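# Reseat two misplaced cartridges flat in their tray

## Task

In the tray that already holds some cartridges, two are wrongly placed: one has an end propped up on a pocket's rim, and the other rests across the tops of neighbouring cartridges. Get each of the two lying flat inside a pocket of that same tray with its label facing up, then open the grippers so nothing is held at the end.

## Robot and tools

Robot: two arms, left_arm and right_arm, each ending in a two-finger parallel gripper. All positions and orientations use one shared scene frame. Its origin sits on the table top midway between the arm bases, +z is up, +x points out across the table, and left_arm is on the +y side. The names left and right refer to the arms only, not to sides of a camera picture. Base placements: left_arm at (-0.014, +0.374, 0) m with quat_wxyz (+0.999, 0, 0, -0.053); right_arm at (-0.016, -0.228, 0) m with quat_wxyz (+0.995, 0, 0, +0.095).

Gripper frame: fingers extend along the gripper's +z axis and close along its y axis. The reported end_effector_position is the pinch point between the pads, roughly 1 cm short of the fingertips. A wrist camera mount hangs near the gripper, so leave clearance around the hand.

The row format (used by execute_actions and move): 16 numbers, left_arm first, then right_arm, each as x, y, z, qw, qx, qy, qz, opening. x, y, z are an absolute target in metres for that gripper's pinch point; the quaternion (w first) is an absolute target orientation, both in the scene frame. Opening runs from -1 (closed) to +1 (fully open, 0.094 m). Both arms always appear in every row even if one stays still; for a resting arm, repeat its last reported pose and the opening it should keep. Optionally append 12 more numbers in 0..1: joint stiffness multipliers, left_arm's six joints then right_arm's six, in Joint positions order; they persist until changed.

execute_actions(actions): a list of up to 15 actions; each action is a list of up to 15 rows, each row lasting one 1/30 s control step; a short action repeats its last row to fill 15 steps. An empty list just returns the current state and images. An action is rejected for both arms if any target lies more than 0.6 m from that gripper's current position along any of its own axes; a malformed action, or a first action failing that check, rejects the whole call. Each step, the commanded pose is limited to within 70 mm and 16 degrees of the measured pose, so far targets need several actions. Keep orientation fixed by resending the same quaternion rather than copying the possibly drifted reported one.

move(target, speed, blocking): target is one 16-number row (absolute poses). Each gripper travels a straight line to its pose, both finishing together, over 0.5 to 10 s (cut off at 10 s). speed is top path speed in m/s, 0.002 to 0.5, default 0.25; rotation is capped at twice that in rad/s. Openings are applied at the start. Paths ignore obstacles and the other arm. Faster contact hits harder, and aiming deeper past a contact presses harder. With blocking=false the result comes after 0.5 s while motion continues; use wait(0) to check, and call wait or stop before issuing other motion. The result adds a move: line giving the ending (done, off_target, moving, held, fault) and limits (paced = pose was clipped; held = a check blocked steps, after which the arm may surge fast), plus each gripper's distance to its pose.

wait(seconds): 0 to 10; the robot keeps its last command, a running move continues. stop(): brakes a running move (needs room; fingers keep moving). zoom_image(camera, region): region [x0, y0, x1, y1] in pixels, at most 504 by 504, from cam_head_left (504x504), cam_head_right (504x504), cam_left_wrist (616x616) or cam_right_wrist (616x616). read_manual(section) returns only licence text. finished_scene(scene) ends the current scene, given its number; it cannot be undone and reports success.

Reading results: the state line lists each gripper's pose; printed positions can be inaccurate, especially at long reach, and arms often settle a centimetre or more off, usually low. Hand target lines show what the controller is currently driving toward. pose unreachable means the clearance check altered or blocked that arm's command. grip_measured is finger opening on the command scale (the last Joint positions entry gives metres); each gripper may read off by about 1 mm. To hold something, command an opening roughly 0.03 below grip_measured for a firm grip, less for a lighter one. Pads push about 50-62 N, less on very thin parts. Joint ranges (rad): waist -2.618..3.054, shoulder 0..3.142, elbow 0..3.142, wrist pitch -1.571..1.571, wrist yaw -1.571..1.571, wrist roll -2.094..2.094; elbows stop just before straight.

Cautions: do not knock or place anything off the table. Avoid drops, slips, slams and hard pushes, and never let the arms collide or press on each other. Occasional disturbances may tug a held part or nudge loose items. Holding loads heats motors: MOTOR HOT appears at 75 °C, at 90 °C that arm halts for 10 s, and at 100 °C it goes limp and falls (OVER-TEMPERATURE FAULT). A FAULT can cut short a wait, move or action. An arm blocked by an object keeps pushing until commanded otherwise. Approach slowly, grip, lift clear, lower each cartridge flat and label-up into a pocket, open, and retreat before finishing.

Each tool is called after ">>>" as name(argument=value, ...) on one line, values as JSON.

## Session

>>> execute_actions(actions=[])

Scene clock: 0.00 s.
left_arm: end_effector_position=(+0.2088, +0.0806, +0.3345) grip_measured=+1.000 end_effector_quat_wxyz=(+0.305, +0.669, +0.548, -0.399) | right_arm: end_effector_position=(+0.3729, -0.0496, +0.3625) grip_measured=+1.000 end_effector_quat_wxyz=(-0.563, +0.770, -0.286, -0.096)
Joint positions: left_arm=[-0.404  1.626  1.81  -1.306  0.99   1.015  0.094] | right_arm=[-0.155  1.868  2.096 -1.262 -1.153 -2.04   0.094]
Joint velocities: left_arm=[-0.012 -0.007 -0.012 -0.007 -0.022  0.037  0.   ] | right_arm=[ 0.012 -0.007  0.002 -0.11  -0.051  0.051  0.   ]
Motor temperatures (°C, as the motors report them): left_arm=[23 24 22 21 22 25] | right_arm=[22 25 23 22 24 23]
Hand target (left_arm): +0.205, +0.081, +0.343; +0.314, +0.669, +0.539, -0.404
Hand target (right_arm): +0.368, -0.049, +0.372; -0.570, +0.767, -0.280, -0.096
Joint stiffness scale: left_arm=[1. 1. 1. 1. 1. 1.] | right_arm=[1. 1. 1. 1. 1. 1.]

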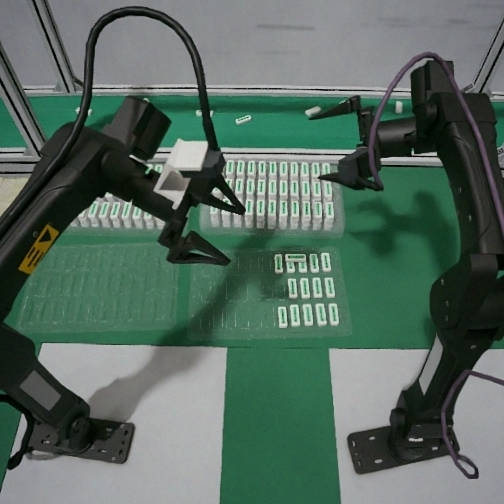

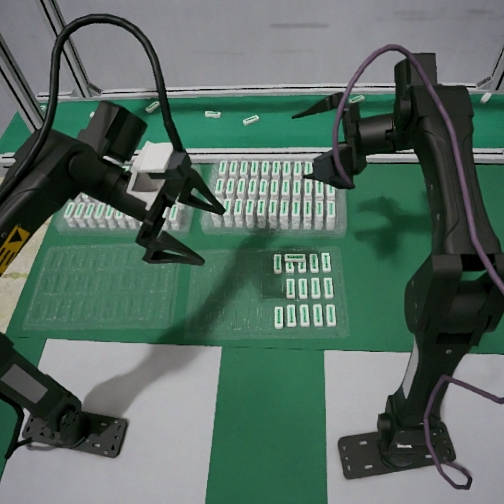

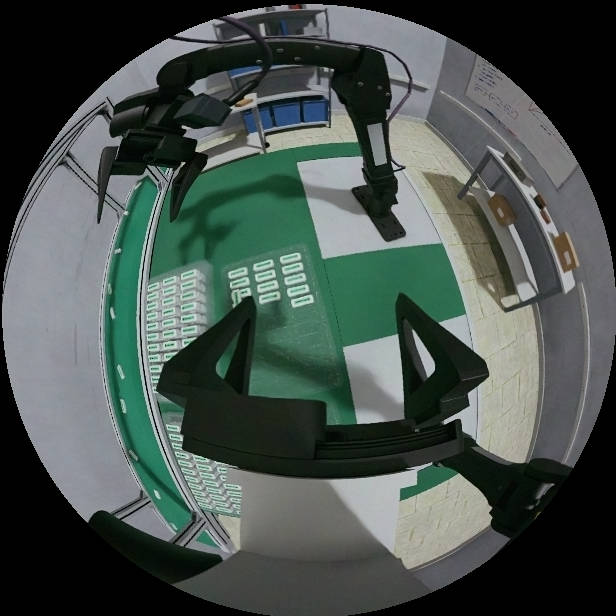

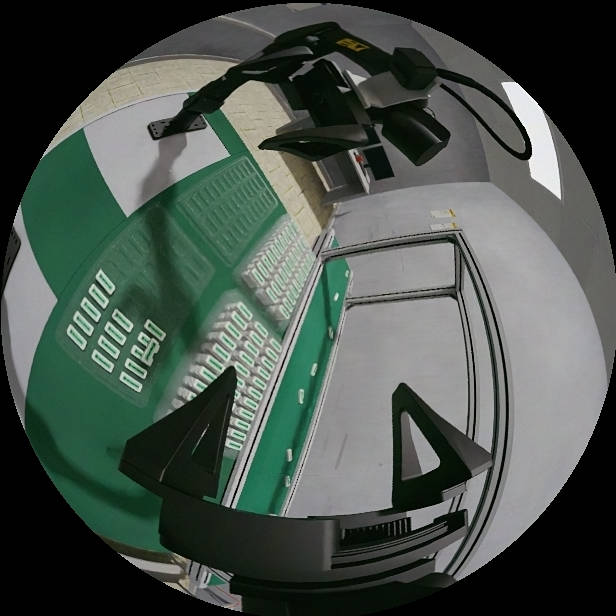

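>>> zoom_image(camera="cam_head_left", region=[180, 240, 360, 350])

Region (180, 240, 360, 350) of cam_head_left's 504x504 image, scaled by 2.800, with more detail than that image has.

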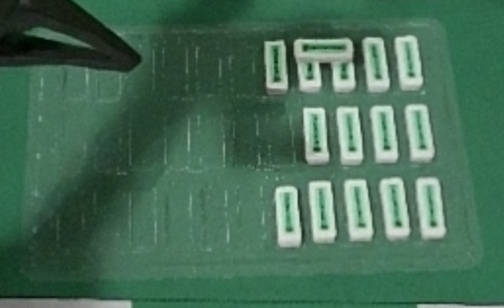

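>>> move(target=[0.15,0.3,0.3,0,1,0,0,1, 0.3,-0.03,0.25,0,1,0,0,1])

Scene clock: 14.10 s.
left_arm: end_effector_position=(+0.1577, +0.2956, +0.3023) grip_measured=+1.000 end_effector_quat_wxyz=(+0.094, +0.940, +0.183, +0.274) | right_arm: end_effector_position=(+0.3085, -0.0308, +0.2525) grip_measured=+1.000 end_effector_quat_wxyz=(-0.041, +0.962, -0.228, +0.146)
Joint positions: left_arm=[-0.629  1.005  1.508 -1.57  -0.316  2.104  0.094] | right_arm=[ 0.429  1.853  2.101 -1.562  0.165 -2.078  0.094]
Joint velocities: left_arm=[-0.032 -0.002 -0.007  0.007 -0.051 -0.11   0.   ] | right_arm=[ 0.027 -0.017 -0.007  0.022  0.081  0.066  0.   ]
Motor temperatures (°C, as the motors report them): left_arm=[23 25 23 22 22 25] | right_arm=[22 27 24 22 24 23]
Hand target (left_arm): +0.152, +0.301, +0.302; +0.094, +0.939, +0.179, +0.279
Hand target (right_arm): +0.301, -0.032, +0.251; -0.030, +0.965, -0.221, +0.141
Off the commanded pose (left_arm): 0.009 m, 40 deg; orientation clipped at the last step of the last action.
Off the commanded pose (right_arm): 0.009 m, 32 deg; orientation clipped at the last step of the last action.
Joint stiffness scale: left_arm=[1. 1. 1. 1. 1. 1.] | right_arm=[1. 1. 1. 1. 1. 1.]
joint sent to its limit (left arm) — the command would take joint 4 (wrist pitch) past its lower limit and joint 6 (wrist roll) past its upper limit, so those joints were sent only as far as their limits.
joint sent to its limit (right arm) — the command would take joint 4 (wrist pitch) past its lower limit and joint 6 (wrist roll) past its lower limit, so those joints were sent only as far as their limits.
move: off_target (left_arm, right_arm); limits=paced

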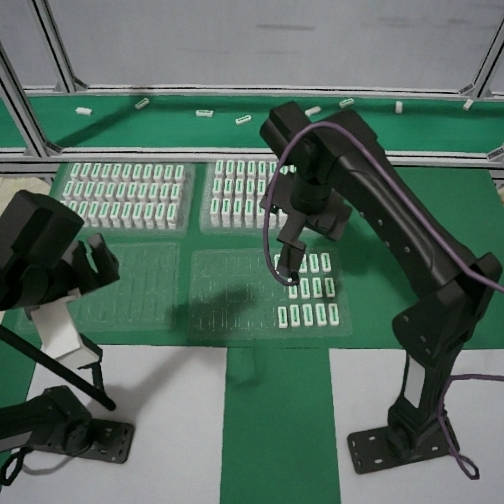

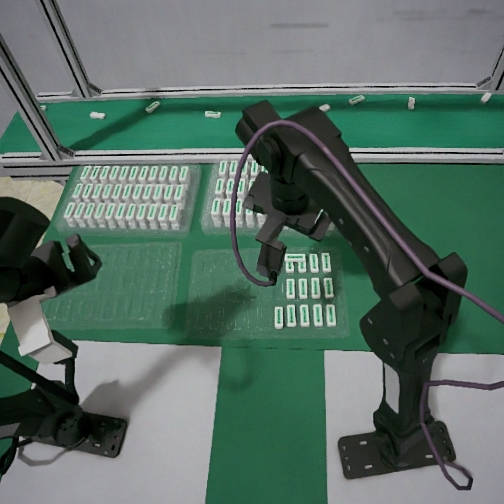

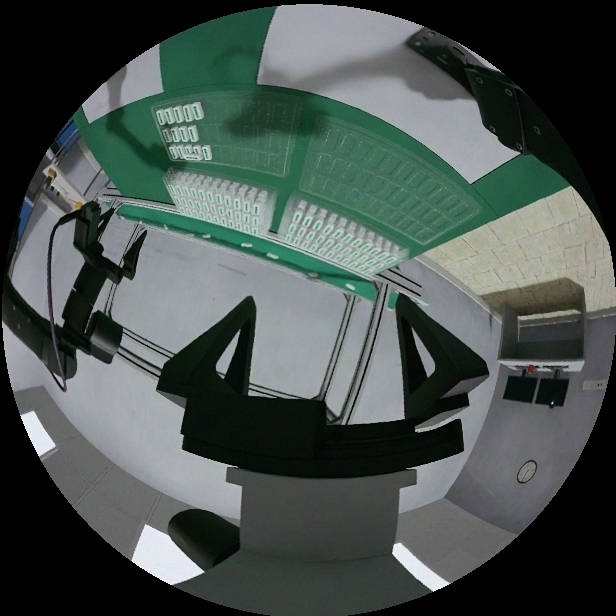

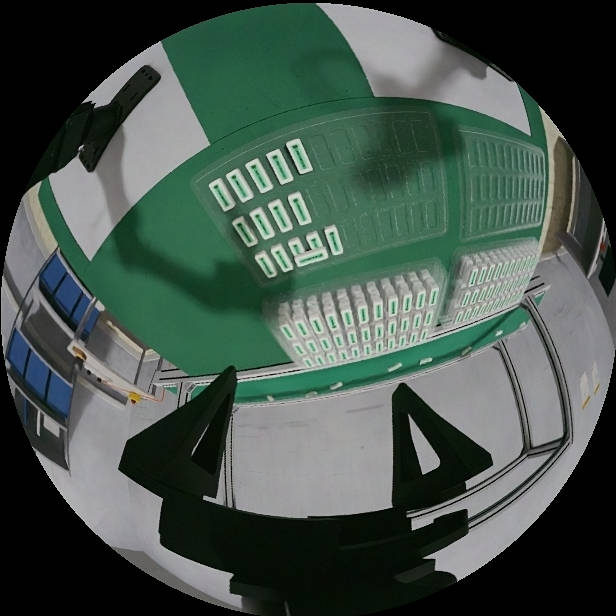

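The wrist roll hit its limit, so I'll use the flipped orientation (0,0,1,0) and go lower.

>>> move(target=[0.15,0.3,0.3,0.094,0.94,0.183,0.274,1, 0.27,-0.04,0.14,0,0,1,0,1])

Scene clock: 25.00 s.
left_arm: end_effector_position=(+0.1577, +0.2953, +0.3024) grip_measured=+1.000 end_effector_quat_wxyz=(+0.093, +0.940, +0.181, +0.275) | right_arm: end_effector_position=(+0.2689, -0.0373, +0.1329) grip_measured=+1.000 end_effector_quat_wxyz=(-0.014, -0.010, +1.000, -0.015)
Joint positions: left_arm=[-0.635  1.005  1.508 -1.57  -0.321  2.104  0.094] | right_arm=[ 0.4    1.882  1.686 -1.415  0.01   0.571  0.094]
Joint velocities: left_arm=[ 0.017 -0.007 -0.017 -0.007  0.007 -0.007  0.   ] | right_arm=[-0.007 -0.007 -0.017  0.022 -0.022  0.051  0.   ]
Motor temperatures (°C, as the motors report them): left_arm=[23 25 23 22 22 25] | right_arm=[22 28 24 22 24 23]
Hand target (left_arm): +0.151, +0.300, +0.300; +0.096, +0.939, +0.182, +0.275
Hand target (right_arm): +0.272, -0.039, +0.140; +0.000, -0.001, +1.000, -0.003
Off the commanded pose (left_arm): 0.009 m, 0 deg.
Off the commanded pose (right_arm): 0.008 m, 3 deg.
Joint stiffness scale: left_arm=[1. 1. 1. 1. 1. 1.] | right_arm=[1. 1. 1. 1. 1. 1.]
joint sent to its limit (left arm) — the command would take joint 4 (wrist pitch) past its lower limit, so that joint was sent only as far as its limit.
move: off_target (right_arm)

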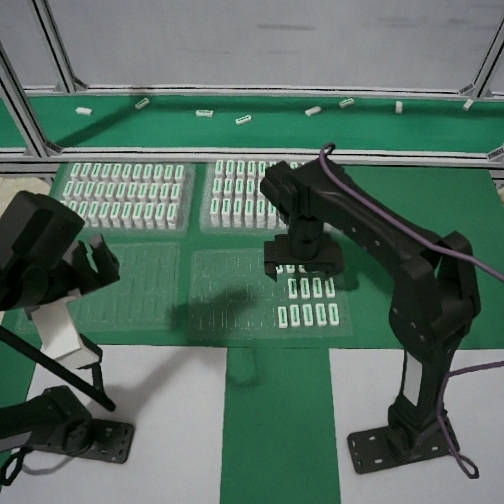

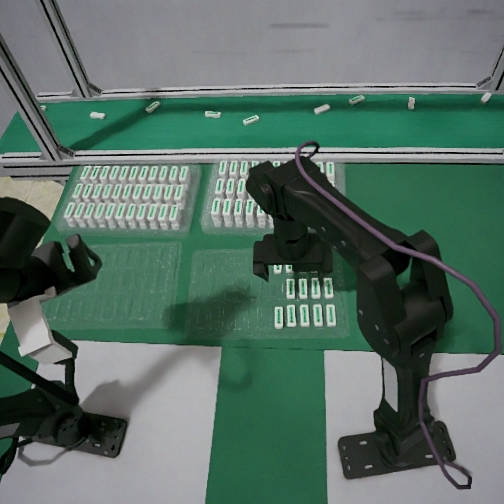

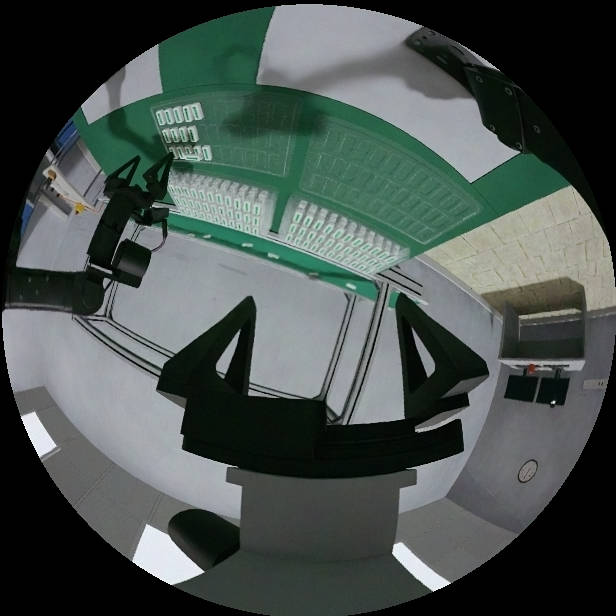

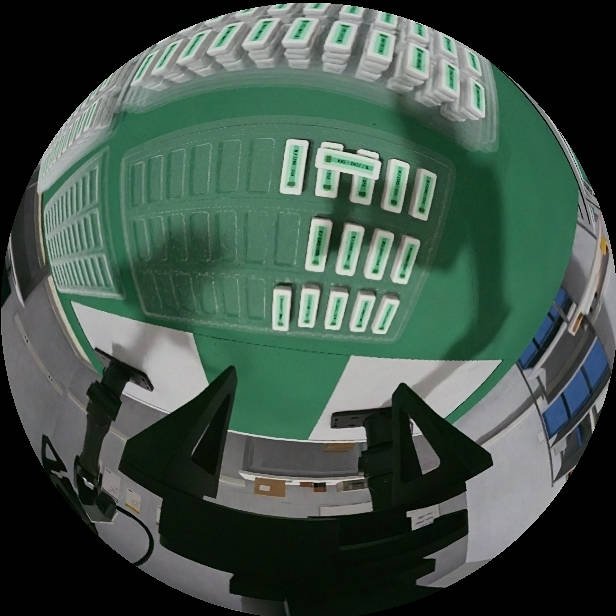

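>>> zoom_image(camera="cam_right_wrist", region=[200, 120, 460, 350])

Region (200, 120, 460, 350) of cam_right_wrist's 616x616 image, scaled by 1.938, with more detail than that image has; it fills the top 446 rows of this view, and the rest is white.

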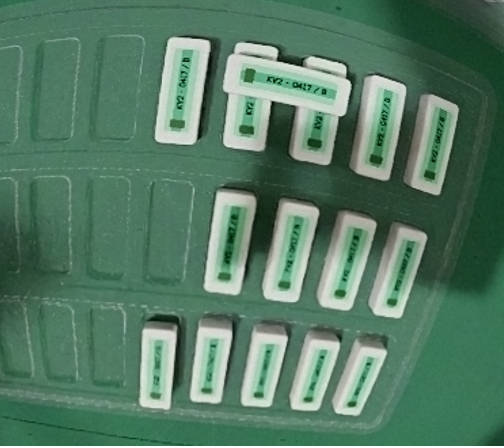

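>>> move(target=[0.15,0.3,0.3,0.094,0.94,0.183,0.274,1, 0.33,-0.055,0.08,0,-0.707,0.707,0,0.2])

Scene clock: 41.70 s.
left_arm: end_effector_position=(+0.1577, +0.2953, +0.3024) grip_measured=+1.000 end_effector_quat_wxyz=(+0.093, +0.940, +0.181, +0.275) | right_arm: end_effector_position=(+0.3261, -0.0530, +0.0796) grip_measured=+0.202 end_effector_quat_wxyz=(-0.010, -0.709, +0.705, -0.003)
Joint positions: left_arm=[-0.635  1.005  1.508 -1.57  -0.321  2.104  0.094] | right_arm=[ 0.284  2.033  1.686 -1.24   0.011 -1.101  0.056]
Joint velocities: left_arm=[-0.007  0.002 -0.017  0.007  0.066 -0.022  0.   ] | right_arm=[-0.017  0.002 -0.012 -0.007  0.022 -0.007  0.001]
Motor temperatures (°C, as the motors report them): left_arm=[23 25 23 22 22 25] | right_arm=[22 29 24 22 24 23]
Hand target (left_arm): +0.151, +0.300, +0.300; +0.096, +0.939, +0.182, +0.275
Hand target (right_arm): +0.331, -0.054, +0.080; +0.001, +0.707, -0.707, +0.000
Off the commanded pose (left_arm): 0.009 m, 0 deg.
Off the commanded pose (right_arm): 0.004 m, 1 deg.
Joint stiffness scale: left_arm=[1. 1. 1. 1. 1. 1.] | right_arm=[1. 1. 1. 1. 1. 1.]
joint sent to its limit (left arm) — the command would take joint 4 (wrist pitch) past its lower limit, so that joint was sent only as far as its limit.
move: done

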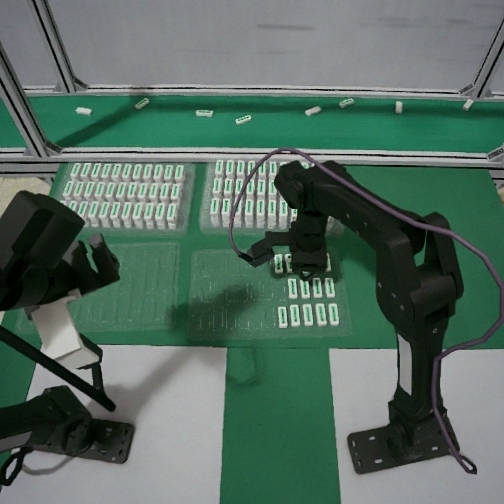

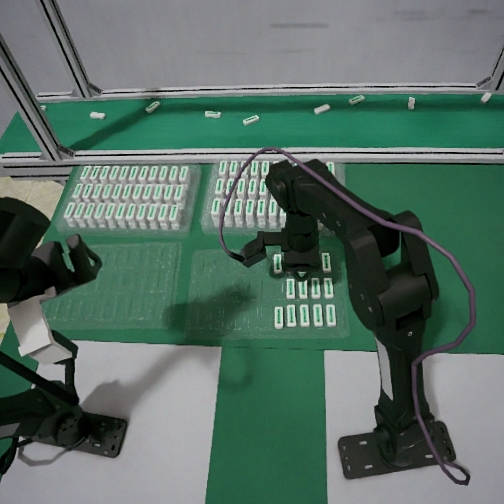

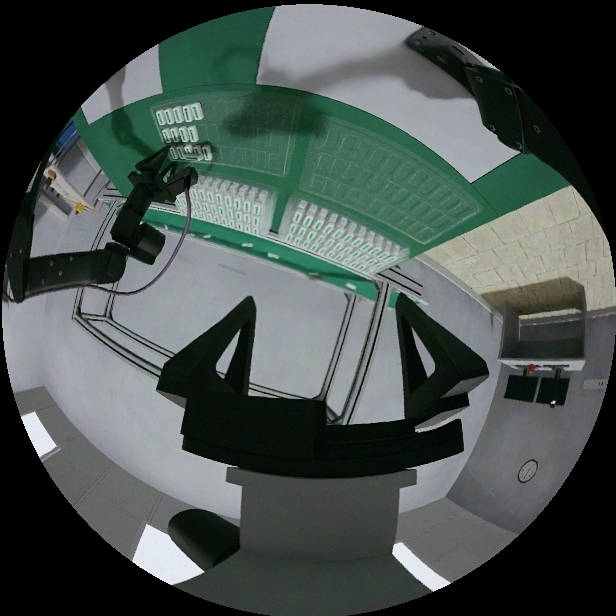

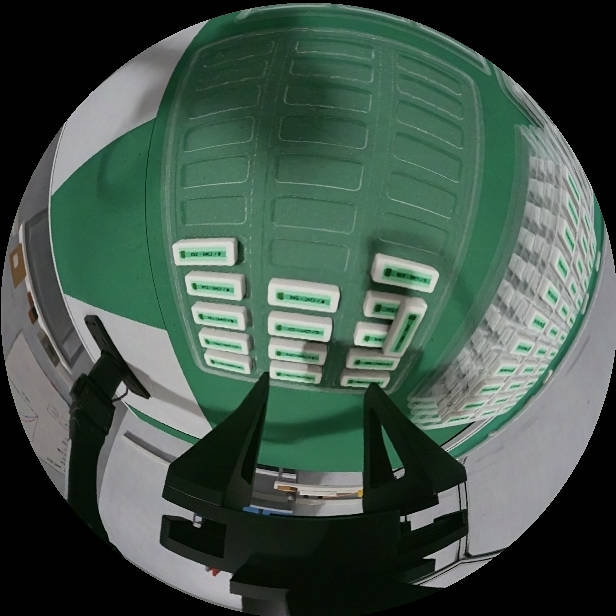

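>>> move(target=[0.15,0.3,0.3,0.094,0.94,0.183,0.274,1, 0.385,-0.01,0.075,0,-0.707,0.707,0,0.2])

Scene clock: 49.67 s.
left_arm: end_effector_position=(+0.1577, +0.2953, +0.3024) grip_measured=+1.000 end_effector_quat_wxyz=(+0.093, +0.940, +0.181, +0.275) | right_arm: end_effector_position=(+0.3845, -0.0178, +0.0649) grip_measured=+0.202 end_effector_quat_wxyz=(-0.010, -0.705, +0.709, -0.003)
Joint positions: left_arm=[-0.635  1.005  1.508 -1.57  -0.321  2.104  0.094] | right_arm=[ 0.294  2.345  2.129 -1.372  0.011 -1.079  0.056]
Joint velocities: left_arm=[ 0.007 -0.007  0.002  0.051 -0.051  0.007  0.   ] | right_arm=[ 0.012 -0.007 -0.002 -0.037 -0.007 -0.022 -0.   ]
Motor temperatures (°C, as the motors report them): left_arm=[23 25 23 23 22 25] | right_arm=[22 29 25 22 24 23]
Hand target (left_arm): +0.151, +0.300, +0.300; +0.096, +0.939, +0.182, +0.275
Hand target (right_arm): +0.384, -0.010, +0.075; -0.000, +0.707, -0.707, -0.000
Off the commanded pose (left_arm): 0.009 m, 0 deg.
Off the commanded pose (right_arm): 0.013 m, 1 deg.
Joint stiffness scale: left_arm=[1. 1. 1. 1. 1. 1.] | right_arm=[1. 1. 1. 1. 1. 1.]
joint sent to its limit (left arm) — the command would take joint 4 (wrist pitch) past its lower limit, so that joint was sent only as far as its limit.
move: off_target (right_arm)

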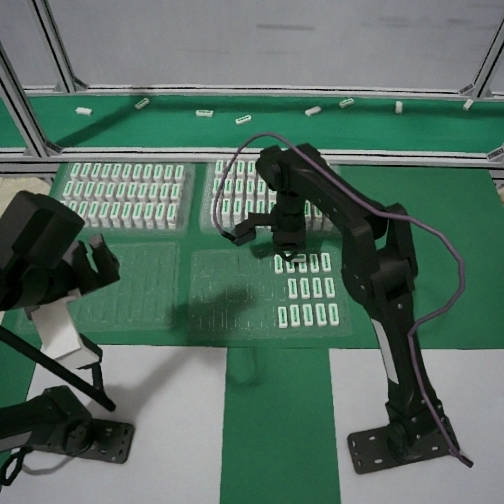

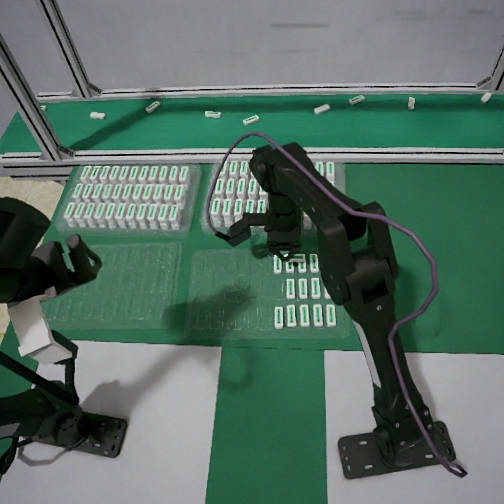

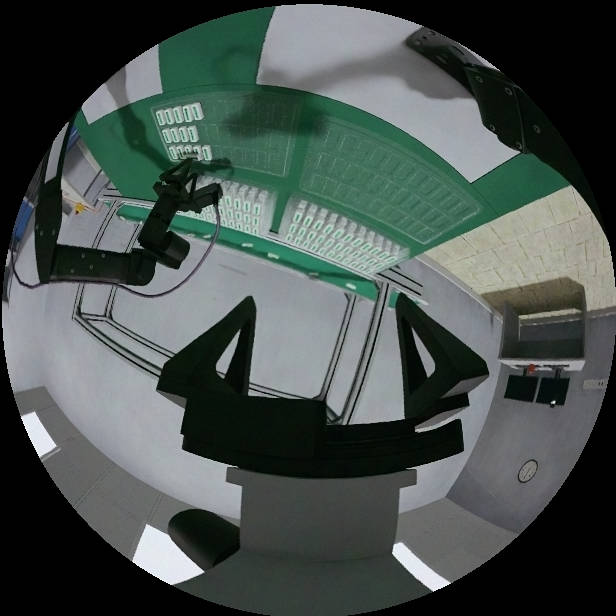

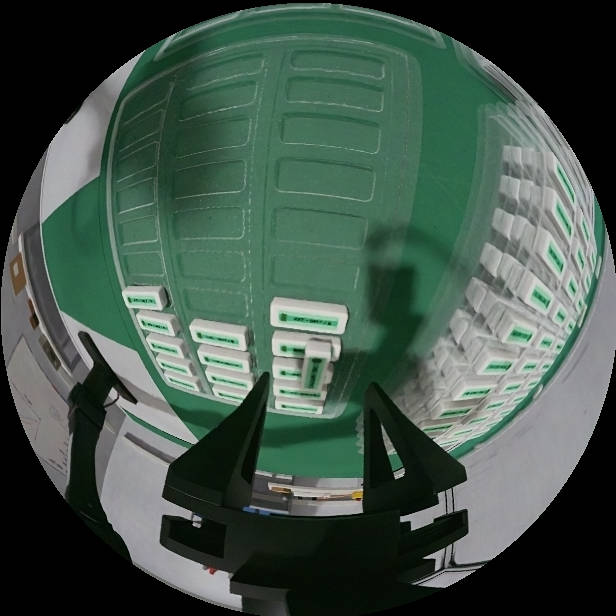

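>>> move(target=[0.15,0.3,0.3,0.094,0.94,0.183,0.274,1, 0.385,-0.005,0.046,0,-0.707,0.707,0,-0.3], speed=0.08)

Scene clock: 55.70 s.
left_arm: end_effector_position=(+0.1577, +0.2953, +0.3024) grip_measured=+1.000 end_effector_quat_wxyz=(+0.093, +0.940, +0.181, +0.275) | right_arm: end_effector_position=(+0.3871, -0.0125, +0.0449) grip_measured=-0.298 end_effector_quat_wxyz=(-0.008, -0.705, +0.709, -0.003)
Joint positions: left_arm=[-0.635  1.005  1.508 -1.57  -0.321  2.104  0.094] | right_arm=[ 0.302  2.367  2.086 -1.305  0.011 -1.071  0.033]
Joint velocities: left_arm=[ 0.002 -0.017 -0.007 -0.022 -0.037 -0.022  0.   ] | right_arm=[-0.022  0.007 -0.017  0.037  0.051 -0.037  0.   ]
Motor temperatures (°C, as the motors report them): left_arm=[23 25 23 23 22 25] | right_arm=[22 30 25 22 24 23]
Hand target (left_arm): +0.151, +0.300, +0.300; +0.096, +0.939, +0.182, +0.275
Hand target (right_arm): +0.385, -0.005, +0.046; +0.000, +0.707, -0.707, -0.000
Off the commanded pose (left_arm): 0.009 m, 0 deg.
Off the commanded pose (right_arm): 0.008 m, 1 deg.
Joint stiffness scale: left_arm=[1. 1. 1. 1. 1. 1.] | right_arm=[1. 1. 1. 1. 1. 1.]
joint sent to its limit (left arm) — the command would take joint 4 (wrist pitch) past its lower limit, so that joint was sent only as far as its limit.
move: done

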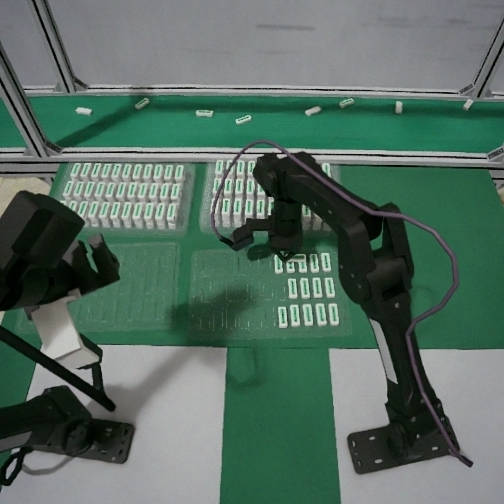

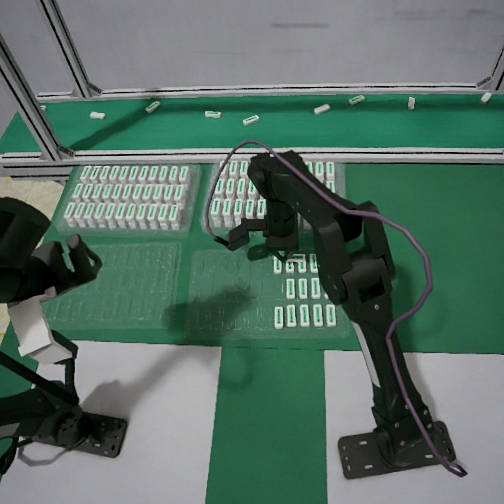

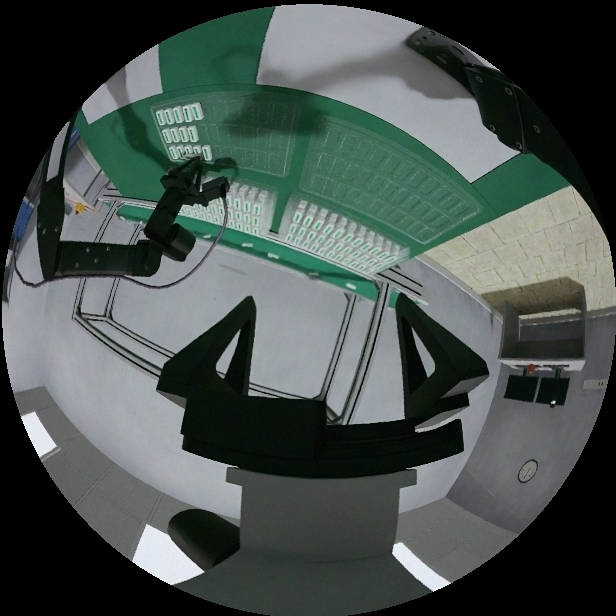

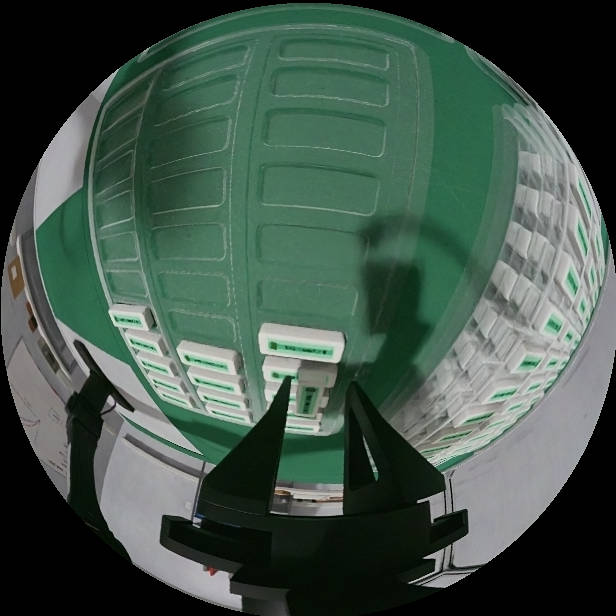

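>>> move(target=[0.15,0.3,0.3,0.094,0.94,0.183,0.274,1, 0.379,-0.014,0.036,0,-0.707,0.707,0,-0.3], speed=0.05)

>>> move(target=[0.15,0.3,0.3,0.094,0.94,0.183,0.274,1, 0.379,-0.014,0.036,0,-0.707,0.707,0,-0.8], speed=0.05)

>>> move(target=[0.15,0.3,0.3,0.094,0.94,0.183,0.274,1, 0.379,-0.014,0.08,0,-0.707,0.707,0,-0.8], speed=0.1)

Scene clock: 63.80 s.
left_arm: end_effector_position=(+0.1577, +0.2953, +0.3024) grip_measured=+1.000 end_effector_quat_wxyz=(+0.093, +0.940, +0.181, +0.275) | right_arm: end_effector_position=(+0.3792, -0.0166, +0.0312) grip_measured=-0.298 end_effector_quat_wxyz=(-0.012, -0.705, +0.709, -0.002)
Joint positions: left_arm=[-0.635  1.005  1.508 -1.57  -0.321  2.104  0.094] | right_arm=[ 0.302  2.338  1.983 -1.238  0.011 -1.072  0.033]
Joint velocities: left_arm=[-0.017 -0.002  0.007 -0.051  0.007  0.066  0.   ] | right_arm=[ 0.002 -0.012 -0.007  0.037 -0.007 -0.007 -0.001]
Motor temperatures (°C, as the motors report them): left_arm=[23 25 23 23 22 25] | right_arm=[22 31 25 22 24 23]
Hand target (left_arm): +0.151, +0.300, +0.300; +0.096, +0.939, +0.182, +0.275
Hand target (right_arm): +0.379, -0.014, +0.036; +0.000, +0.707, -0.707, -0.000
Off the commanded pose (left_arm): 0.009 m, 0 deg.
Off the commanded pose (right_arm): 0.005 m, 1 deg.
Joint stiffness scale: left_arm=[1. 1. 1. 1. 1. 1.] | right_arm=[1. 1. 1. 1. 1. 1.]
joint sent to its limit (left arm) — the command would take joint 4 (wrist pitch) past its lower limit, so that joint was sent only as far as its limit.
move: done

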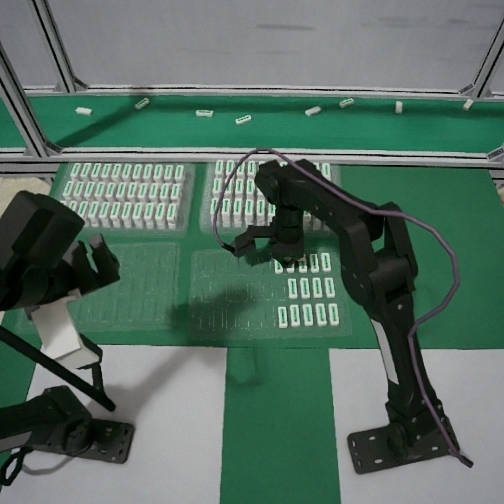

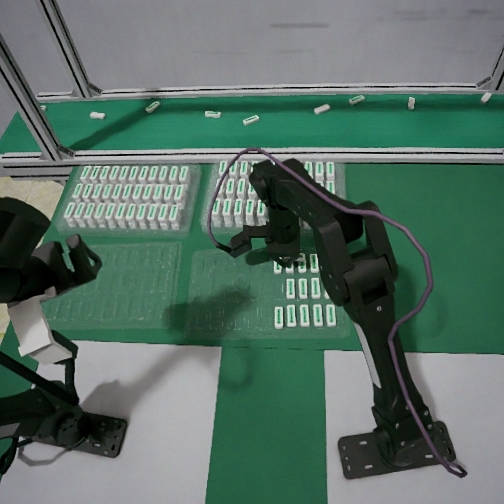

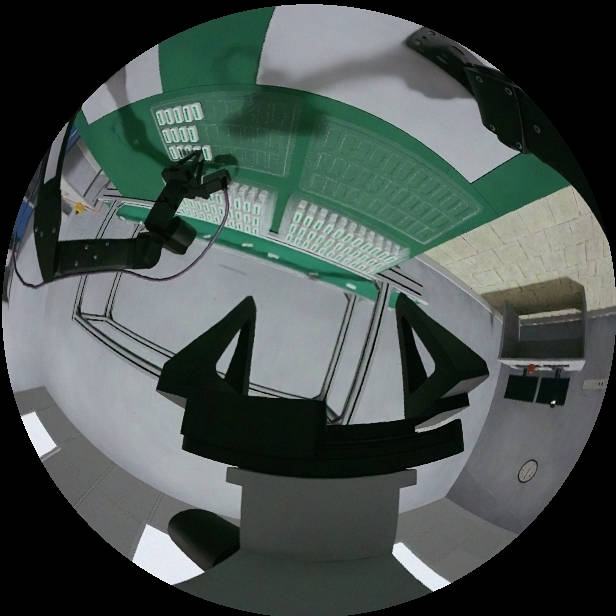

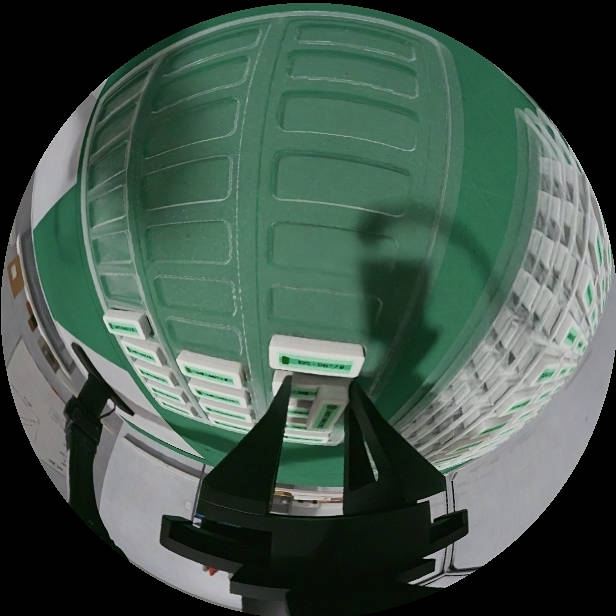

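Scene clock: 64.50 s.
left_arm: end_effector_position=(+0.1577, +0.2953, +0.3024) grip_measured=+1.000 end_effector_quat_wxyz=(+0.093, +0.940, +0.181, +0.275) | right_arm: end_effector_position=(+0.3794, -0.0166, +0.0311) grip_measured=-0.679 end_effector_quat_wxyz=(-0.012, -0.705, +0.709, -0.002)
Joint positions: left_arm=[-0.635  1.005  1.508 -1.57  -0.321  2.104  0.094] | right_arm=[ 0.302  2.338  1.982 -1.237  0.011 -1.072  0.015]
Joint velocities: left_arm=[ 0.002  0.002 -0.027 -0.022 -0.037 -0.022  0.   ] | right_arm=[ 0.027  0.022 -0.007 -0.081  0.081 -0.037 -0.001]
Motor temperatures (°C, as the motors report them): left_arm=[23 25 23 23 22 25] | right_arm=[22 31 25 22 24 23]
Hand target (left_arm): +0.151, +0.300, +0.300; +0.096, +0.939, +0.182, +0.275
Hand target (right_arm): +0.379, -0.014, +0.036; +0.000, +0.707, -0.707, -0.000
Off the commanded pose (left_arm): 0.009 m, 0 deg.
Off the commanded pose (right_arm): 0.006 m, 1 deg.
Joint stiffness scale: left_arm=[1. 1. 1. 1. 1. 1.] | right_arm=[1. 1. 1. 1. 1. 1.]
joint sent to its limit (left arm) — the command would take joint 4 (wrist pitch) past its lower limit, so that joint was sent only as far as its limit.
move: done

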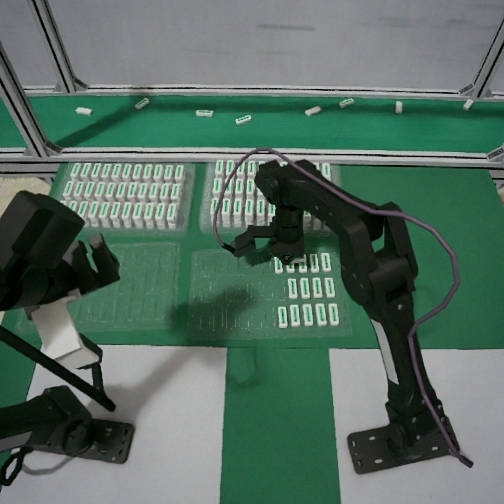

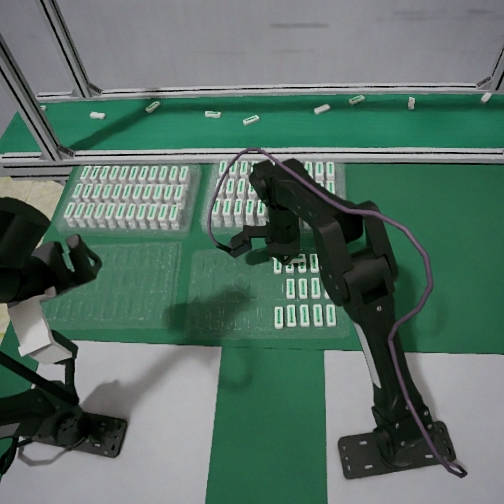

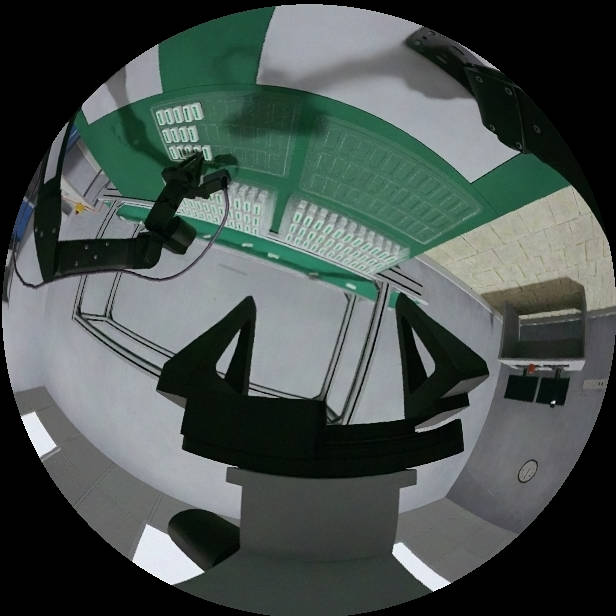

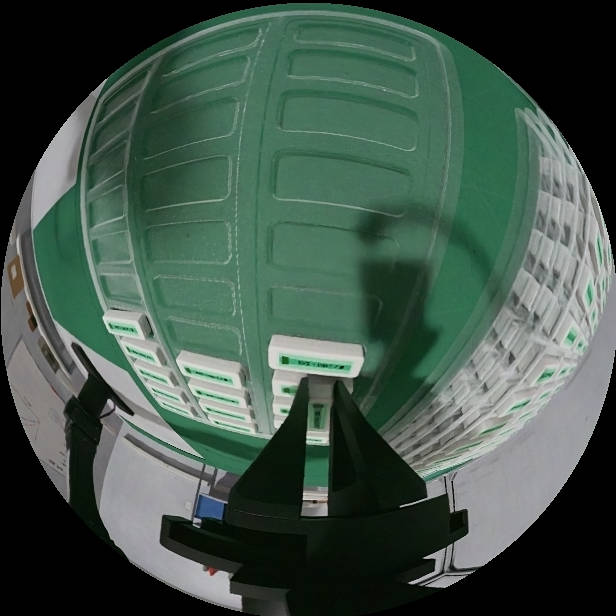

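Scene clock: 65.57 s.
left_arm: end_effector_position=(+0.1577, +0.2953, +0.3024) grip_measured=+1.000 end_effector_quat_wxyz=(+0.093, +0.940, +0.181, +0.275) | right_arm: end_effector_position=(+0.3756, -0.0186, +0.0614) grip_measured=-0.679 end_effector_quat_wxyz=(-0.019, -0.705, +0.709, -0.000)
Joint positions: left_arm=[-0.635  1.005  1.508 -1.57  -0.321  2.104  0.094] | right_arm=[ 0.302  2.327  2.083 -1.364  0.011 -1.072  0.015]
Joint velocities: left_arm=[ 0.002 -0.017 -0.007 -0.037 -0.022 -0.007  0.   ] | right_arm=[-0.002  0.027 -0.007 -0.066 -0.051 -0.081  0.   ]
Motor temperatures (°C, as the motors report them): left_arm=[23 25 23 23 22 25] | right_arm=[22 32 25 22 24 23]
Hand target (left_arm): +0.151, +0.300, +0.300; +0.096, +0.939, +0.182, +0.275
Hand target (right_arm): +0.378, -0.015, +0.080; -0.000, +0.707, -0.707, +0.000
Off the commanded pose (left_arm): 0.009 m, 0 deg.
Off the commanded pose (right_arm): 0.019 m, 2 deg.
Joint stiffness scale: left_arm=[1. 1. 1. 1. 1. 1.] | right_arm=[1. 1. 1. 1. 1. 1.]
joint sent to its limit (left arm) — the command would take joint 4 (wrist pitch) past its lower limit, so that joint was sent only as far as its limit.
move: off_target (right_arm)

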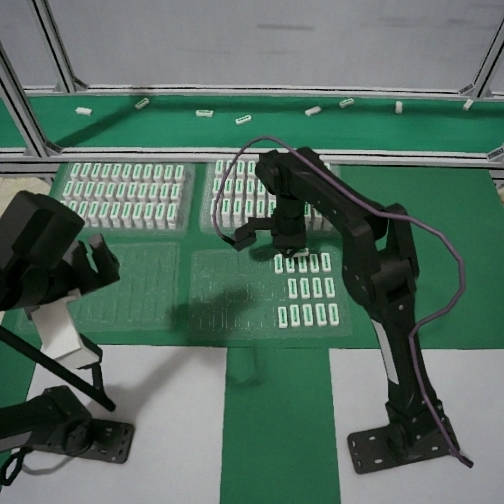

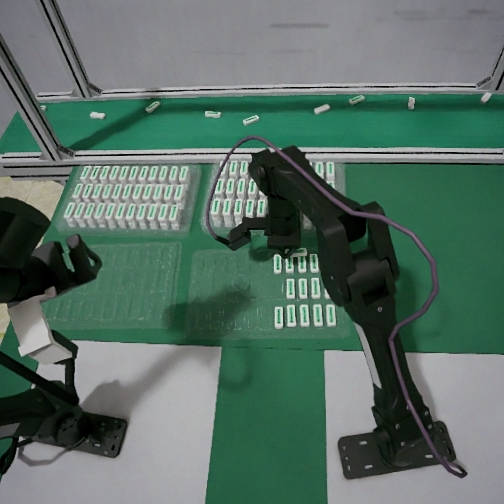

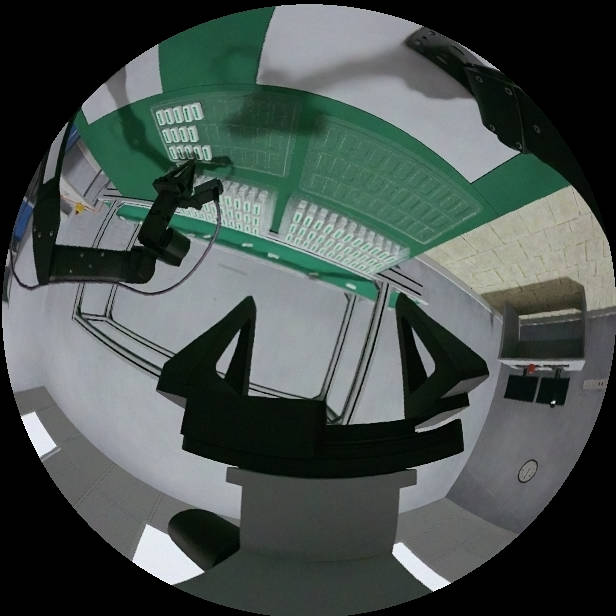

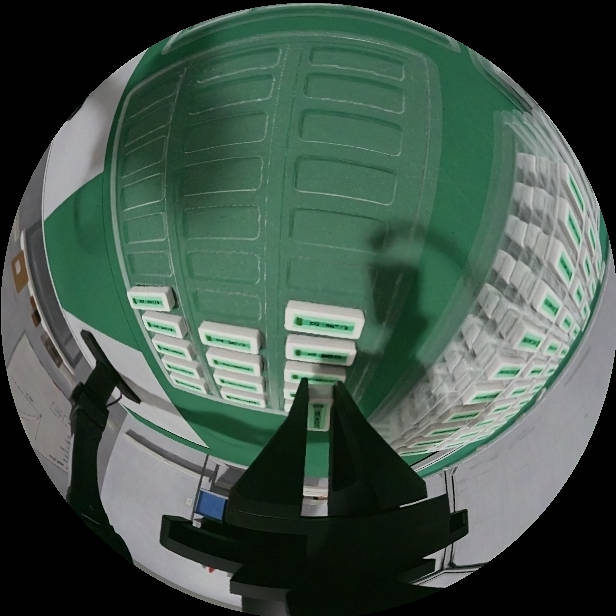

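>>> move(target=[0.15,0.3,0.3,0.094,0.94,0.183,0.274,1, 0.39,0.06,0.07,0,0,1,0,-0.8], speed=0.15)

Scene clock: 79.47 s.
left_arm: end_effector_position=(+0.1577, +0.2953, +0.3024) grip_measured=+1.000 end_effector_quat_wxyz=(+0.093, +0.940, +0.181, +0.275) | right_arm: end_effector_position=(+0.3897, +0.0523, +0.0599) grip_measured=-0.678 end_effector_quat_wxyz=(-0.002, +0.003, +1.000, -0.002)
Joint positions: left_arm=[-0.635  1.005  1.508 -1.57  -0.321  2.104  0.094] | right_arm=[ 0.411  2.619  2.611 -1.567  0.001  0.608  0.015]
Joint velocities: left_arm=[-0.007  0.017  0.007  0.051 -0.051 -0.007  0.   ] | right_arm=[ 0.022  0.017 -0.012 -0.066  0.066  0.037 -0.001]
Motor temperatures (°C, as the motors report them): left_arm=[23 24 23 23 22 25] | right_arm=[22 33 26 22 24 23]
Hand target (left_arm): +0.151, +0.300, +0.300; +0.096, +0.939, +0.182, +0.275
Hand target (right_arm): +0.388, +0.059, +0.070; +0.007, +0.000, +1.000, +0.006
Off the commanded pose (left_arm): 0.009 m, 0 deg.
Off the commanded pose (right_arm): 0.013 m, 0 deg.
Joint stiffness scale: left_arm=[1. 1. 1. 1. 1. 1.] | right_arm=[1. 1. 1. 1. 1. 1.]
joint sent to its limit (left arm) — the command would take joint 4 (wrist pitch) past its lower limit, so that joint was sent only as far as its limit.
joint sent to its limit (right arm) — the command would take joint 4 (wrist pitch) past its lower limit, so that joint was sent only as far as its limit.
move: off_target (right_arm)

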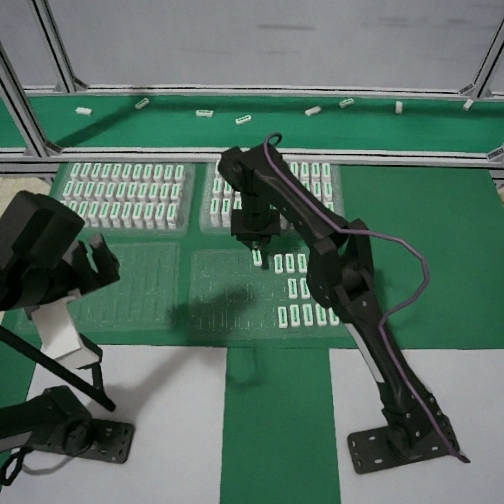

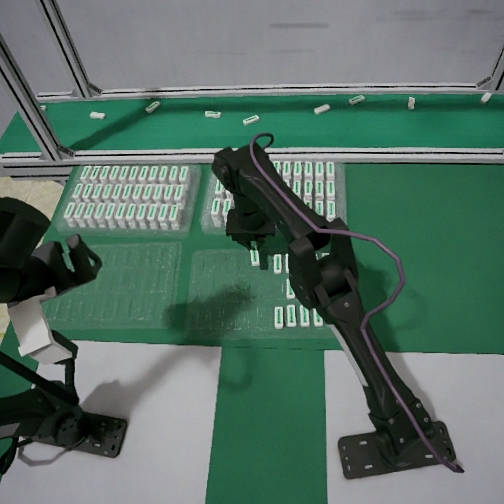

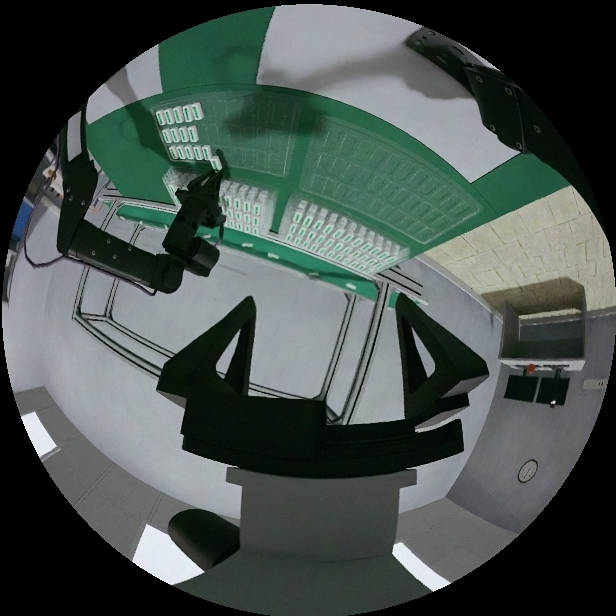

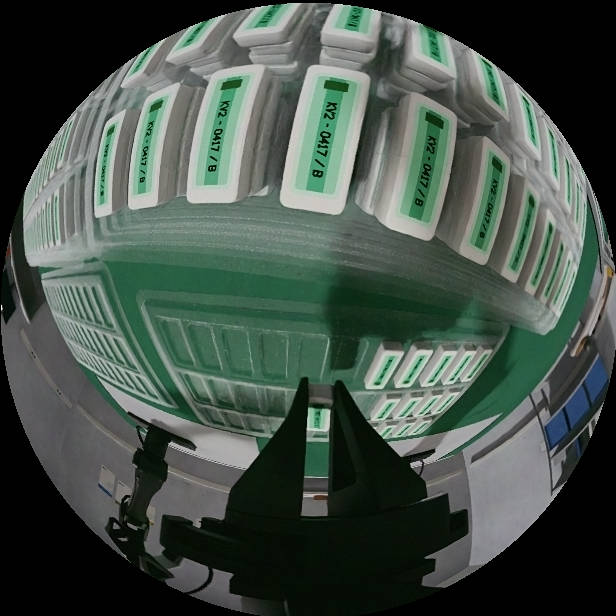

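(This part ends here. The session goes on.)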